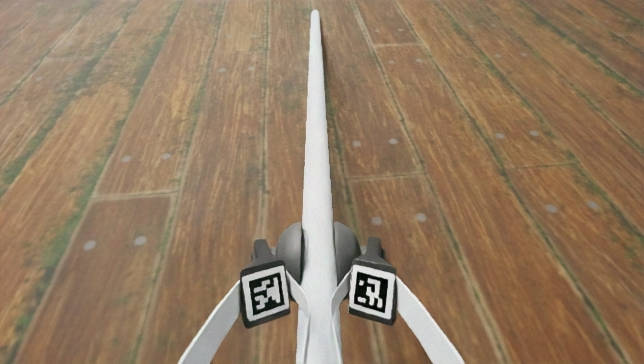

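Call:
execute_actions --actions '[{"r1":{"joints":{"lift_m":0.27,"wrist_pitch_rad":-0.6}}}]' --cameras '[]'

Call:
execute_actions --actions '[{"r1":{"base":{"rotate_rad":-0.3},"joints":{"wrist_pitch_rad":-0.53}}}]' --cameras '["r1_wrist_camera"]'

Scene clock: 481.60 s.
r1.base_odometry: x=+1.132 y=-1.743 heading=+1.879 (m, m, rad; r1's odometry frame)
r1.turned_by_wheels: +0.000 (rad since the last result)
r1.turned_by_imu: +0.001 (rad since the last result)
r1.base_tilt: forward=+0.0 right=+0.0 (deg)
r1.lidar_m: 0.51 3.66 3.18 2.98 1.16 0.79 0.74 0.75 0.97 1.79 1.82 0.50
r1.head_depth_mm: 1582 1488 1413 1334 1262 1208 1147 / 1576 1488 1407 1331 1279 1194 1147 / 1583 1482 1400 1328 - - - / 1573 1472 1398 1317 1260 - - / 1562 1469 1390 1319 1255 1198 1141 / 1560 1476 1390 1306 1252 1190 1135 / 1560 1464 1384 1300 1249 1184 1136
r1.base_status: not commanded
r1.joint_positions: lift_m=+0.270 arm_m=+0.000 wrist_yaw_rad=+1.583 wrist_pitch_rad=-0.662 wrist_roll_rad=-0.011 gripper_m=-0.032 head_pan_rad=-0.907 head_tilt_rad=-1.285
r1.joint_status: wrist_pitch_rad off_target (ended at -0.662, target -0.600); the others done
r1.on_its_own: gripper_m is held at -0.033, not at your -0.040, by its stall guard, which is not easing now
r1.motor_effort: left_wheel=-1(2) right_wheel=+1(1) lift_m=+43(45) arm_m=-5(5) wrist_yaw_rad=+2(2) wrist_pitch_rad=+27(34) wrist_roll_rad=+2(2) gripper_m=-23(24) head_pan_rad=+3(3) head_tilt_rad=-9(10) (%)
r1.hand_pose: x=+0.1660 y=-0.1431 z=+0.2318 quat_wxyz=(+0.635, +0.635, -0.303, +0.318) (m; r1's base frame)
r1.wrist_depth_mm: 966 984 970 959 969 997 999 / 756 766 747 759 761 757 765 / 611 616 606 583 611 607 613 / 517 518 522 503 515 513 517 / 452 452 448 435 446 450 451 / 394 396 395 142 405 397 402 / 352 353 356 350 358 357 361
r2.base_odometry: x=-0.933 y=-0.868 heading=-2.999 (m, m, rad; r2's odometry frame)
r2.turned_by_wheels: +0.000 (rad since the last result)
r2.turned_by_imu: -0.001 (rad since the last result)
r2.base_tilt: forward=+0.9 right=-2.1 (deg)
r2.lidar_m: 0.56 0.58 0.78 1.97 2.04 2.76 3.72 3.85 2.88 2.26 0.81 0.59
r2.head_depth_mm: 2473 2723 2684 - - 1328 1210 / 2456 2745 2620 - - 1331 1211 / 2483 2793 2627 - - 1329 1203 / 2454 2761 2607 2018 1603 1388 1205 / 2501 2770 2572 2010 1649 1383 1197 / 2024 2089 2141 1940 1643 1386 1203 / 1428 1521 1554 1590 1568 1392 1200
r2.base_status: not commanded
r2.joint_positions: lift_m=+0.940 arm_m=+0.075 wrist_yaw_rad=+0.001 wrist_pitch_rad=-0.561 wrist_roll_rad=+1.575 gripper_m=+0.120 head_pan_rad=-1.493 head_tilt_rad=-0.691
r2.joint_status: not commanded
r2.motor_effort: left_wheel=+0(0) right_wheel=+0(1) lift_m=+19(19) arm_m=-1(1) wrist_yaw_rad=-1(1) wrist_pitch_rad=+6(6) wrist_roll_rad=-2(2) gripper_m=+0(0) head_pan_rad=-4(4) head_tilt_rad=-6(5) (%)
r2.hand_pose: x=-0.0213 y=-0.4242 z=+0.9222 quat_wxyz=(-0.001, +0.000, -0.961, -0.277) (m; r2's base frame)
r2.wrist_depth_mm: - - - - - - 788 / - - - - - - 805 / - - - - - - 808 / - - - - - - 813 / - - - - - - 831 / - - - - - - 831 / - - - - - - 824
pictures: none
No camera images: the call's "cameras" was empty. Leave "cameras" out to get every camera's image.

Scene clock: 483.00 s.
r1.base_odometry: x=+1.132 y=-1.743 heading=+1.579 (m, m, rad; r1's odometry frame)
r1.turned_by_wheels: -0.300 (rad since the last result)
r1.turned_by_imu: -0.292 (rad since the last result)
r1.base_tilt: forward=-0.1 right=-0.1 (deg)
r1.lidar_m: 0.80 3.58 3.74 3.01 1.92 0.93 0.74 0.74 0.80 1.23 1.79 1.95
r1.head_depth_mm: 1591 1495 1404 1330 1264 1198 1153 / 1580 1492 1407 1335 1274 1197 1140 / 1573 1494 1400 1321 - - - / 1574 1479 1396 1322 1262 - - / 1569 1475 1392 1323 1259 1199 1143 / 1567 1459 1384 1315 1243 1198 1146 / 1553 1468 1388 1306 1245 1193 1134
r1.base_status: done
r1.joint_positions: lift_m=+0.270 arm_m=+0.000 wrist_yaw_rad=+1.583 wrist_pitch_rad=-0.597 wrist_roll_rad=-0.008 gripper_m=-0.032 head_pan_rad=-0.907 head_tilt_rad=-1.285
r1.joint_status: wrist_pitch_rad off_target (ended at -0.597, target -0.530)
r1.on_its_own: gripper_m is held at -0.033, not at your -0.040, by its stall guard, which is not easing now
r1.motor_effort: left_wheel=+3(9) right_wheel=-3(5) lift_m=+42(42) arm_m=-5(5) wrist_yaw_rad=+1(0) wrist_pitch_rad=+29(35) wrist_roll_rad=+1(3) gripper_m=-24(24) head_pan_rad=+3(3) head_tilt_rad=-9(9) (%)
r1.hand_pose: x=+0.1770 y=-0.1429 z=+0.2443 quat_wxyz=(+0.624, +0.626, -0.324, +0.337) (m; r1's base frame)
r1.wrist_depth_mm: - - - - - - - / 877 869 888 871 875 846 864 / 681 701 683 668 685 672 679 / 565 566 569 550 561 556 566 / 484 477 476 464 478 485 473 / 413 421 420 141 420 416 418 / 364 372 370 359 371 367 371
r2.base_odometry: x=-0.933 y=-0.868 heading=-2.999 (m, m, rad; r2's odometry frame)
r2.turned_by_wheels: +0.000 (rad since the last result)
r2.turned_by_imu: +0.000 (rad since the last result)
r2.base_tilt: forward=+0.9 right=-2.1 (deg)
r2.lidar_m: 0.56 0.58 0.78 1.97 2.04 2.76 3.73 3.88 2.87 2.26 0.81 0.59
r2.head_depth_mm: 2438 2712 2728 - - 1333 1189 / 2432 2749 2626 - - 1335 1209 / 2466 2767 2618 - - 1332 1198 / 2485 2792 2616 2022 1592 1389 1205 / 2521 2836 2608 2034 1652 1387 1201 / 2025 2102 2141 1951 1654 1384 1196 / 1422 1512 1551 1596 1552 1379 1201
r2.base_status: not commanded
r2.joint_positions: lift_m=+0.940 arm_m=+0.075 wrist_yaw_rad=+0.001 wrist_pitch_rad=-0.561 wrist_roll_rad=+1.575 gripper_m=+0.120 head_pan_rad=-1.493 head_tilt_rad=-0.691
r2.joint_status: not commanded
r2.motor_effort: left_wheel=-1(1) right_wheel=+0(0) lift_m=+19(19) arm_m=-2(3) wrist_yaw_rad=-1(1) wrist_pitch_rad=+6(6) wrist_roll_rad=-2(2) gripper_m=+0(0) head_pan_rad=-4(4) head_tilt_rad=-5(6) (%)
r2.hand_pose: x=-0.0213 y=-0.4242 z=+0.9222 quat_wxyz=(-0.001, +0.000, -0.961, -0.277) (m; r2's base frame)
r2.wrist_depth_mm: - - - - - - 792 / - - - - - - 797 / - - - - - - 814 / - - - - - - 828 / - - - - - - 830 / - - - - - - 843 / - - - - - - 811
pictures: r1_wrist_camera
Images, in order (width x height): r1_wrist_camera 644x364.

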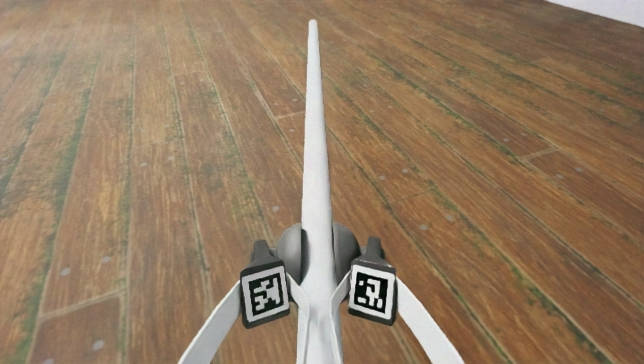

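Call:
execute_actions --actions '[]' --cameras '["r1_nav_camera","r1_wrist_camera","r1_head_camera"]'

Scene clock: 492.73 s.
r1.base_odometry: x=+1.132 y=-1.743 heading=+1.579 (m, m, rad; r1's odometry frame)
r1.turned_by_wheels: +0.000 (rad since the last result)
r1.turned_by_imu: +0.001 (rad since the last result)
r1.base_tilt: forward=+0.0 right=+0.0 (deg)
r1.lidar_m: 2.96 3.58 3.75 3.01 1.92 0.93 0.75 0.74 0.80 1.23 1.79 1.94
r1.head_depth_mm: 1598 1491 1407 1332 1268 1199 1156 / 1580 1491 1393 1329 1271 1195 1139 / 1571 1485 1399 1326 - - - / 1567 1477 1396 1327 1255 - - / 1569 1473 1396 1320 1257 1200 1143 / 1573 1463 1390 1316 1256 1192 1139 / 1560 1469 1384 1308 1243 1193 1134
r1.base_status: done
r1.joint_positions: lift_m=+0.270 arm_m=+0.000 wrist_yaw_rad=+1.583 wrist_pitch_rad=-0.597 wrist_roll_rad=-0.008 gripper_m=-0.032 head_pan_rad=-0.907 head_tilt_rad=-1.285
r1.joint_status: wrist_pitch_rad off_target (ended at -0.597, target -0.530)
r1.on_its_own: gripper_m is held at -0.033, not at your -0.040, by its stall guard, which is not easing now
r1.motor_effort: left_wheel=+3(9) right_wheel=-3(5) lift_m=+44(42) arm_m=-5(5) wrist_yaw_rad=+2(0) wrist_pitch_rad=+29(35) wrist_roll_rad=+1(3) gripper_m=-24(24) head_pan_rad=+3(3) head_tilt_rad=-10(9) (%)
r1.hand_pose: x=+0.1770 y=-0.1429 z=+0.2443 quat_wxyz=(+0.624, +0.626, -0.324, +0.337) (m; r1's base frame)
r1.wrist_depth_mm: - - - - - - - / 900 878 880 829 885 876 869 / 678 682 692 654 670 697 693 / 568 568 563 541 568 569 567 / 481 481 486 464 478 477 474 / 419 418 416 142 422 418 421 / 370 367 369 357 372 372 374
r2.base_odometry: x=-0.933 y=-0.868 heading=-2.999 (m, m, rad; r2's odometry frame)
r2.turned_by_wheels: +0.000 (rad since the last result)
r2.turned_by_imu: -0.002 (rad since the last result)
r2.base_tilt: forward=+0.9 right=-2.1 (deg)
r2.lidar_m: 0.56 0.58 0.78 1.97 2.03 2.75 3.73 3.85 2.88 2.26 0.81 0.58
r2.head_depth_mm: 2440 2717 2703 - - 1334 1205 / 2446 2754 2608 - - 1334 1201 / 2452 2766 2610 - - 1336 1206 / 2487 2801 2610 2034 1608 1378 1198 / 2473 2803 2622 2010 1642 1396 1199 / 2016 2079 2156 1945 1638 1386 1208 / 1426 1529 1556 1577 1562 1391 1200
r2.base_status: not commanded
r2.joint_positions: lift_m=+0.940 arm_m=+0.075 wrist_yaw_rad=+0.001 wrist_pitch_rad=-0.561 wrist_roll_rad=+1.575 gripper_m=+0.120 head_pan_rad=-1.493 head_tilt_rad=-0.691
r2.joint_status: not commanded
r2.motor_effort: left_wheel=-1(1) right_wheel=+0(0) lift_m=+19(19) arm_m=-2(3) wrist_yaw_rad=-1(1) wrist_pitch_rad=+6(6) wrist_roll_rad=-2(2) gripper_m=+1(0) head_pan_rad=-4(4) head_tilt_rad=-6(6) (%)
r2.hand_pose: x=-0.0213 y=-0.4242 z=+0.9222 quat_wxyz=(-0.001, +0.000, -0.961, -0.277) (m; r2's base frame)
r2.wrist_depth_mm: - - - - - - 802 / - - - - - - 810 / - - - - - - 798 / - - - - - - 820 / - - - - - - 817 / - - - - - - 823 / - - - - - - 833
pictures: r1_head_camera (sideways: a quarter turn clockwise sets it upright), r1_nav_camera (sideways: a quarter turn counterclockwise sets it upright), r1_wrist_camera
Images, in order (width x height): r1_head_camera 896x504, r1_nav_camera 672x504, r1_wrist_camera 644x364.

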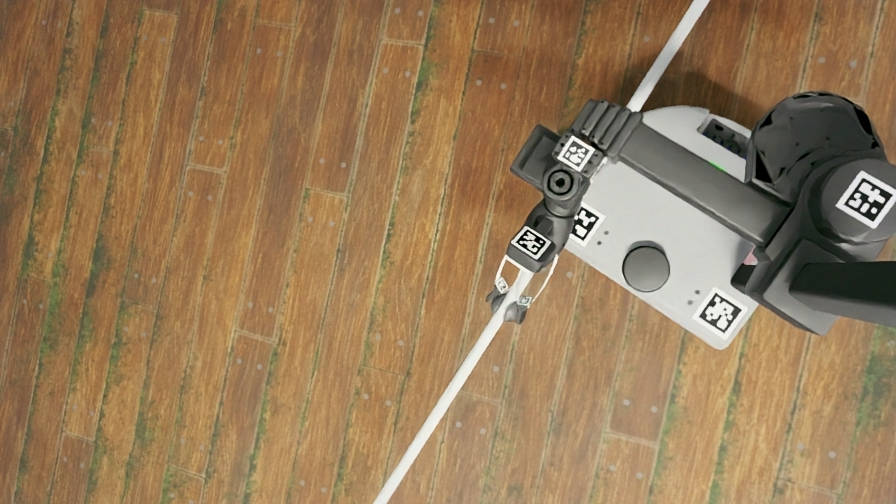

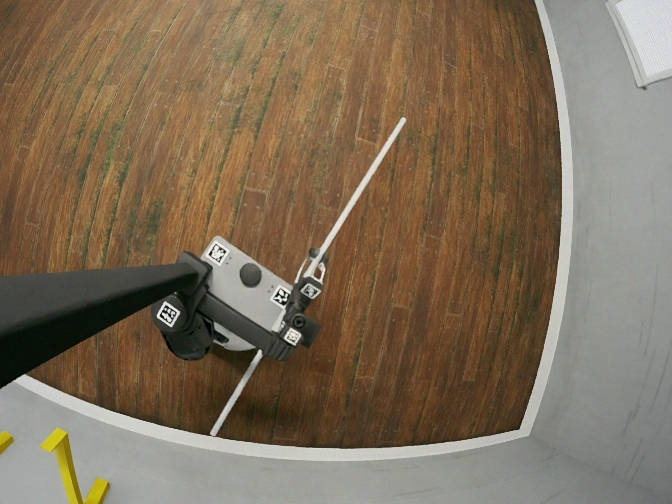

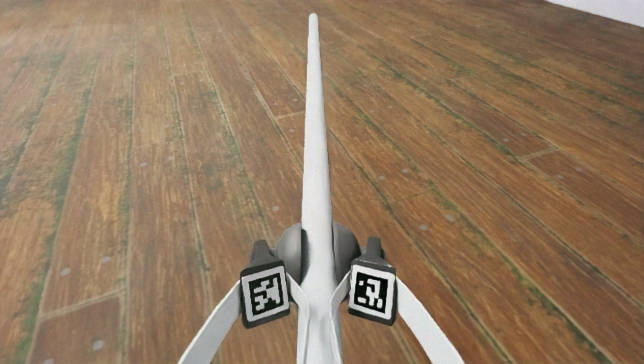

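Call:
execute_actions --actions '[{"r1":{"base":{"rotate_rad":-0.4}}}]' --cameras '[]'

Call:
execute_actions --actions '[{"r1":{"base":{"rotate_rad":-0.4}}}]' --cameras '["r1_wrist_camera"]'

Call:
execute_actions --actions '[{"r1":{"base":{"rotate_rad":-0.38},"joints":{"wrist_pitch_rad":-0.48}}}]' --cameras '["r1_wrist_camera","r1_nav_camera"]'

Scene clock: 497.90 s.
r1.base_odometry: x=+1.132 y=-1.743 heading=+1.179 (m, m, rad; r1's odometry frame)
r1.turned_by_wheels: -0.400 (rad since the last result)
r1.turned_by_imu: -0.389 (rad since the last result)
r1.base_tilt: forward=+0.0 right=+0.1 (deg)
r1.lidar_m: 2.07 3.59 3.58 3.47 2.98 1.48 0.86 0.74 0.74 0.85 1.49 1.79
r1.head_depth_mm: 1476 1480 1397 1335 1260 1194 1152 / 1587 1488 1406 1326 1270 1195 1142 / 1579 1489 1399 1326 - - - / 1570 1485 1396 1329 1255 - - / 1565 1478 1386 1327 1254 1202 1134 / 1551 1470 1384 1320 1253 1187 1139 / 1564 1461 1376 1315 1241 1188 1130
r1.base_status: done
r1.joint_positions: lift_m=+0.270 arm_m=+0.000 wrist_yaw_rad=+1.584 wrist_pitch_rad=-0.597 wrist_roll_rad=-0.008 gripper_m=-0.032 head_pan_rad=-0.907 head_tilt_rad=-1.285
r1.joint_status: not commanded
r1.on_its_own: gripper_m is held at -0.033, not at your -0.040, by its stall guard, which is not easing now
r1.motor_effort: left_wheel=+3(9) right_wheel=-2(6) lift_m=+43(43) arm_m=-4(5) wrist_yaw_rad=+1(1) wrist_pitch_rad=+29(29) wrist_roll_rad=+1(1) gripper_m=-23(24) head_pan_rad=+3(3) head_tilt_rad=-9(9) (%)
r1.hand_pose: x=+0.1770 y=-0.1429 z=+0.2443 quat_wxyz=(+0.624, +0.626, -0.324, +0.337) (m; r1's base frame)
r1.wrist_depth_mm: - - - - - - - / 878 887 869 859 886 867 880 / 678 690 681 672 680 692 671 / 561 569 571 544 570 564 562 / 476 474 484 468 480 479 484 / 422 421 420 143 424 417 418 / 368 370 369 360 371 373 369
r2.base_odometry: x=-0.933 y=-0.868 heading=-2.999 (m, m, rad; r2's odometry frame)
r2.turned_by_wheels: +0.000 (rad since the last result)
r2.turned_by_imu: -0.001 (rad since the last result)
r2.base_tilt: forward=+0.9 right=-2.2 (deg)
r2.lidar_m: 0.56 0.58 0.78 1.97 2.03 2.75 3.69 3.85 2.88 2.26 0.81 0.58
r2.head_depth_mm: 2426 2690 2712 - - 1329 1204 / 2433 2701 2581 - - 1328 1207 / 2463 2824 2606 - - 1337 1190 / 2462 2791 2634 1998 1601 1388 1200 / 2496 2801 2605 2017 1632 1388 1204 / 2013 2084 2128 1955 1653 1400 1205 / 1421 1515 1561 1594 1561 1392 1197
r2.base_status: not commanded
r2.joint_positions: lift_m=+0.940 arm_m=+0.075 wrist_yaw_rad=+0.001 wrist_pitch_rad=-0.561 wrist_roll_rad=+1.575 gripper_m=+0.120 head_pan_rad=-1.493 head_tilt_rad=-0.691
r2.joint_status: not commanded
r2.motor_effort: left_wheel=+0(1) right_wheel=+0(1) lift_m=+19(20) arm_m=-2(2) wrist_yaw_rad=-1(1) wrist_pitch_rad=+6(6) wrist_roll_rad=-2(2) gripper_m=+1(0) head_pan_rad=-4(4) head_tilt_rad=-5(5) (%)
r2.hand_pose: x=-0.0213 y=-0.4242 z=+0.9222 quat_wxyz=(-0.001, +0.000, -0.961, -0.277) (m; r2's base frame)
r2.wrist_depth_mm: - - - - - - 815 / - - - - - - 807 / - - - - - - 814 / - - - - - - 822 / - - - - - - 824 / - - - - - - 844 / - - - - - - 816
pictures: none
No camera images: the call's "cameras" was empty. Leave "cameras" out to get every camera's image.

Scene clock: 499.47 s.
r1.base_odometry: x=+1.132 y=-1.743 heading=+0.779 (m, m, rad; r1's odometry frame)
r1.turned_by_wheels: -0.400 (rad since the last result)
r1.turned_by_imu: -0.390 (rad since the last result)
r1.base_tilt: forward=+0.0 right=+0.0 (deg)
r1.lidar_m: 1.81 2.26 3.58 3.63 3.26 2.98 1.23 0.80 0.74 0.75 0.93 1.79
r1.head_depth_mm: 971 1130 1334 1331 1264 1201 1152 / 1111 1322 1404 1334 1270 1196 1142 / 1282 1457 1409 1321 - - - / 1503 1481 1389 1327 1255 - - / 1567 1478 1390 1325 1246 1206 1140 / 1561 1465 1379 1319 1253 1190 1138 / 1555 1464 1383 1317 1248 1187 1130
r1.base_status: done
r1.joint_positions: lift_m=+0.270 arm_m=+0.000 wrist_yaw_rad=+1.584 wrist_pitch_rad=-0.597 wrist_roll_rad=-0.008 gripper_m=-0.032 head_pan_rad=-0.907 head_tilt_rad=-1.285
r1.joint_status: not commanded
r1.on_its_own: gripper_m is held at -0.033, not at your -0.040, by its stall guard, which is not easing now
r1.motor_effort: left_wheel=+3(10) right_wheel=-2(6) lift_m=+43(43) arm_m=-5(5) wrist_yaw_rad=+1(0) wrist_pitch_rad=+29(29) wrist_roll_rad=+1(1) gripper_m=-23(23) head_pan_rad=+3(3) head_tilt_rad=-9(10) (%)
r1.hand_pose: x=+0.1770 y=-0.1429 z=+0.2443 quat_wxyz=(+0.624, +0.626, -0.324, +0.337) (m; r1's base frame)
r1.wrist_depth_mm: - - - - - - - / 895 858 895 823 864 886 883 / 697 691 688 658 697 679 677 / 571 555 566 548 569 568 563 / 487 480 479 464 485 479 478 / 418 417 417 143 426 417 417 / 365 370 368 358 371 364 370
r2.base_odometry: x=-0.933 y=-0.868 heading=-2.999 (m, m, rad; r2's odometry frame)
r2.turned_by_wheels: +0.000 (rad since the last result)
r2.turned_by_imu: +0.000 (rad since the last result)
r2.base_tilt: forward=+1.0 right=-2.1 (deg)
r2.lidar_m: 0.56 0.58 0.78 1.97 2.04 2.75 3.71 3.86 2.87 2.26 0.81 0.59
r2.head_depth_mm: 2397 2726 2761 - - 1335 1202 / 2466 2764 2605 - - 1338 1204 / 2476 2761 2601 - - 1333 1205 / 2483 2802 2582 2018 1611 1385 1202 / 2491 2810 2595 2026 1638 1394 1202 / 2020 2073 2133 1960 1643 1383 1198 / 1428 1518 1564 1597 1561 1391 1196
r2.base_status: not commanded
r2.joint_positions: lift_m=+0.940 arm_m=+0.075 wrist_yaw_rad=+0.001 wrist_pitch_rad=-0.561 wrist_roll_rad=+1.575 gripper_m=+0.120 head_pan_rad=-1.493 head_tilt_rad=-0.691
r2.joint_status: not commanded
r2.motor_effort: left_wheel=+0(1) right_wheel=+0(1) lift_m=+19(19) arm_m=-2(2) wrist_yaw_rad=-1(1) wrist_pitch_rad=+6(6) wrist_roll_rad=-2(2) gripper_m=+0(0) head_pan_rad=-4(4) head_tilt_rad=-5(6) (%)
r2.hand_pose: x=-0.0213 y=-0.4242 z=+0.9222 quat_wxyz=(-0.001, +0.000, -0.961, -0.277) (m; r2's base frame)
r2.wrist_depth_mm: - - - - - - 798 / - - - - - - 802 / - - - - - - 795 / - - - - - - 844 / - - - - - - 826 / - - - - - - 824 / - - - - - - 824
pictures: r1_wrist_camera
Images, in order (width x height): r1_wrist_camera 644x364.

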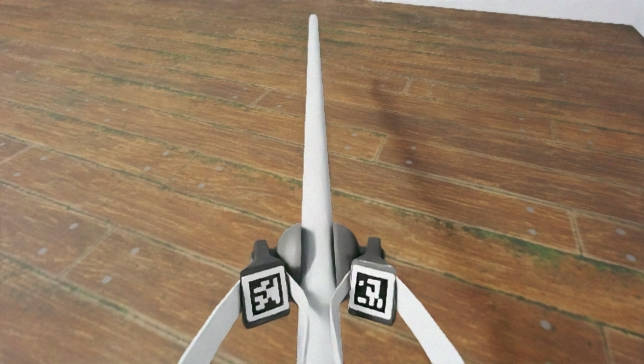

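Scene clock: 501.10 s.
r1.base_odometry: x=+1.132 y=-1.743 heading=+0.400 (m, m, rad; r1's odometry frame)
r1.turned_by_wheels: -0.380 (rad since the last result)
r1.turned_by_imu: -0.370 (rad since the last result)
r1.base_tilt: forward=+0.0 right=+0.1 (deg)
r1.lidar_m: 1.79 1.87 2.57 3.58 3.73 3.09 2.77 1.03 0.76 0.74 0.77 1.06
r1.head_depth_mm: 815 990 1270 1337 1265 1202 1158 / 877 1088 1373 1333 1272 1201 1137 / 950 1200 1390 1318 - - - / 1039 1345 1395 1320 1256 - - / 1143 1438 1393 1314 1247 1204 1140 / 1268 1464 1383 1309 1249 1192 1138 / 1427 1460 1383 1309 1253 1188 1134
r1.base_status: done
r1.joint_positions: lift_m=+0.270 arm_m=+0.000 wrist_yaw_rad=+1.584 wrist_pitch_rad=-0.550 wrist_roll_rad=-0.008 gripper_m=-0.032 head_pan_rad=-0.907 head_tilt_rad=-1.285
r1.joint_status: wrist_pitch_rad off_target (ended at -0.550, target -0.480)
r1.on_its_own: gripper_m is held at -0.033, not at your -0.040, by its stall guard, which is not easing now
r1.motor_effort: left_wheel=+3(10) right_wheel=-2(6) lift_m=+42(43) arm_m=-5(5) wrist_yaw_rad=+1(1) wrist_pitch_rad=+30(32) wrist_roll_rad=+1(1) gripper_m=-24(24) head_pan_rad=+3(3) head_tilt_rad=-9(10) (%)
r1.hand_pose: x=+0.1845 y=-0.1428 z=+0.2538 quat_wxyz=(+0.616, +0.618, -0.339, +0.352) (m; r1's base frame)
r1.wrist_depth_mm: - - - - - - 689 / - - 986 991 988 934 680 / 763 743 738 719 752 736 674 / 605 602 605 579 595 609 592 / 509 504 503 481 497 495 512 / 430 439 435 142 442 433 432 / 381 383 383 371 378 379 380
r2.base_odometry: x=-0.933 y=-0.868 heading=-2.999 (m, m, rad; r2's odometry frame)
r2.turned_by_wheels: +0.000 (rad since the last result)
r2.turned_by_imu: +0.000 (rad since the last result)
r2.base_tilt: forward=+0.9 right=-2.1 (deg)
r2.lidar_m: 0.56 0.58 0.78 1.97 2.04 2.76 3.72 3.87 2.87 2.26 0.81 0.58
r2.head_depth_mm: 2436 2691 2729 - - 1335 1203 / 2431 2737 2668 - - 1329 1208 / 2495 2781 2585 - - 1332 1198 / 2474 2791 2615 2021 1616 1395 1195 / 2478 2813 2625 2024 1650 1386 1214 / 2038 2111 2139 1940 1650 1402 1207 / 1427 1524 1549 1597 1556 1395 1197
r2.base_status: not commanded
r2.joint_positions: lift_m=+0.940 arm_m=+0.075 wrist_yaw_rad=+0.001 wrist_pitch_rad=-0.561 wrist_roll_rad=+1.575 gripper_m=+0.120 head_pan_rad=-1.493 head_tilt_rad=-0.691
r2.joint_status: not commanded
r2.motor_effort: left_wheel=+0(1) right_wheel=+0(0) lift_m=+19(19) arm_m=-2(1) wrist_yaw_rad=-1(1) wrist_pitch_rad=+6(6) wrist_roll_rad=-2(2) gripper_m=+1(1) head_pan_rad=-4(4) head_tilt_rad=-5(5) (%)
r2.hand_pose: x=-0.0213 y=-0.4242 z=+0.9222 quat_wxyz=(-0.001, +0.000, -0.961, -0.277) (m; r2's base frame)
r2.wrist_depth_mm: - - - - - - 800 / - - - - - - 804 / - - - - - - 818 / - - - - - - 823 / - - - - - - 820 / - - - - - - 833 / - - - - - - 843
pictures: r1_nav_camera (sideways: a quarter turn counterclockwise sets it upright), r1_wrist_camera
Images, in order (width x height): r1_nav_camera 672x504, r1_wrist_camera 644x364.

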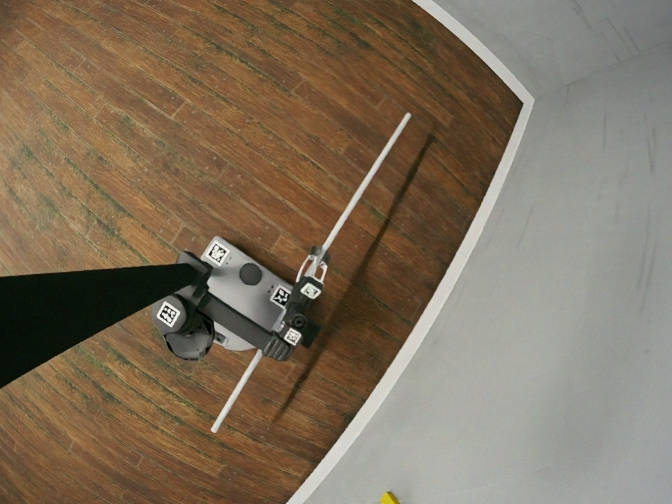

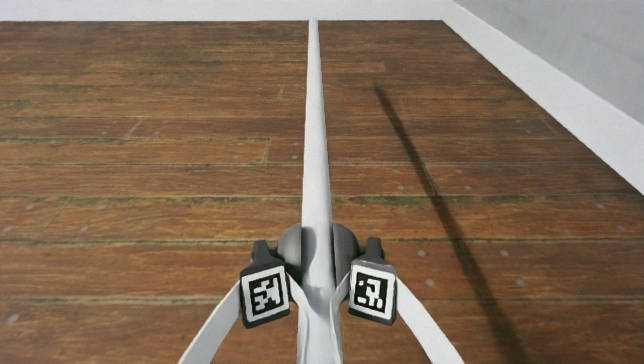

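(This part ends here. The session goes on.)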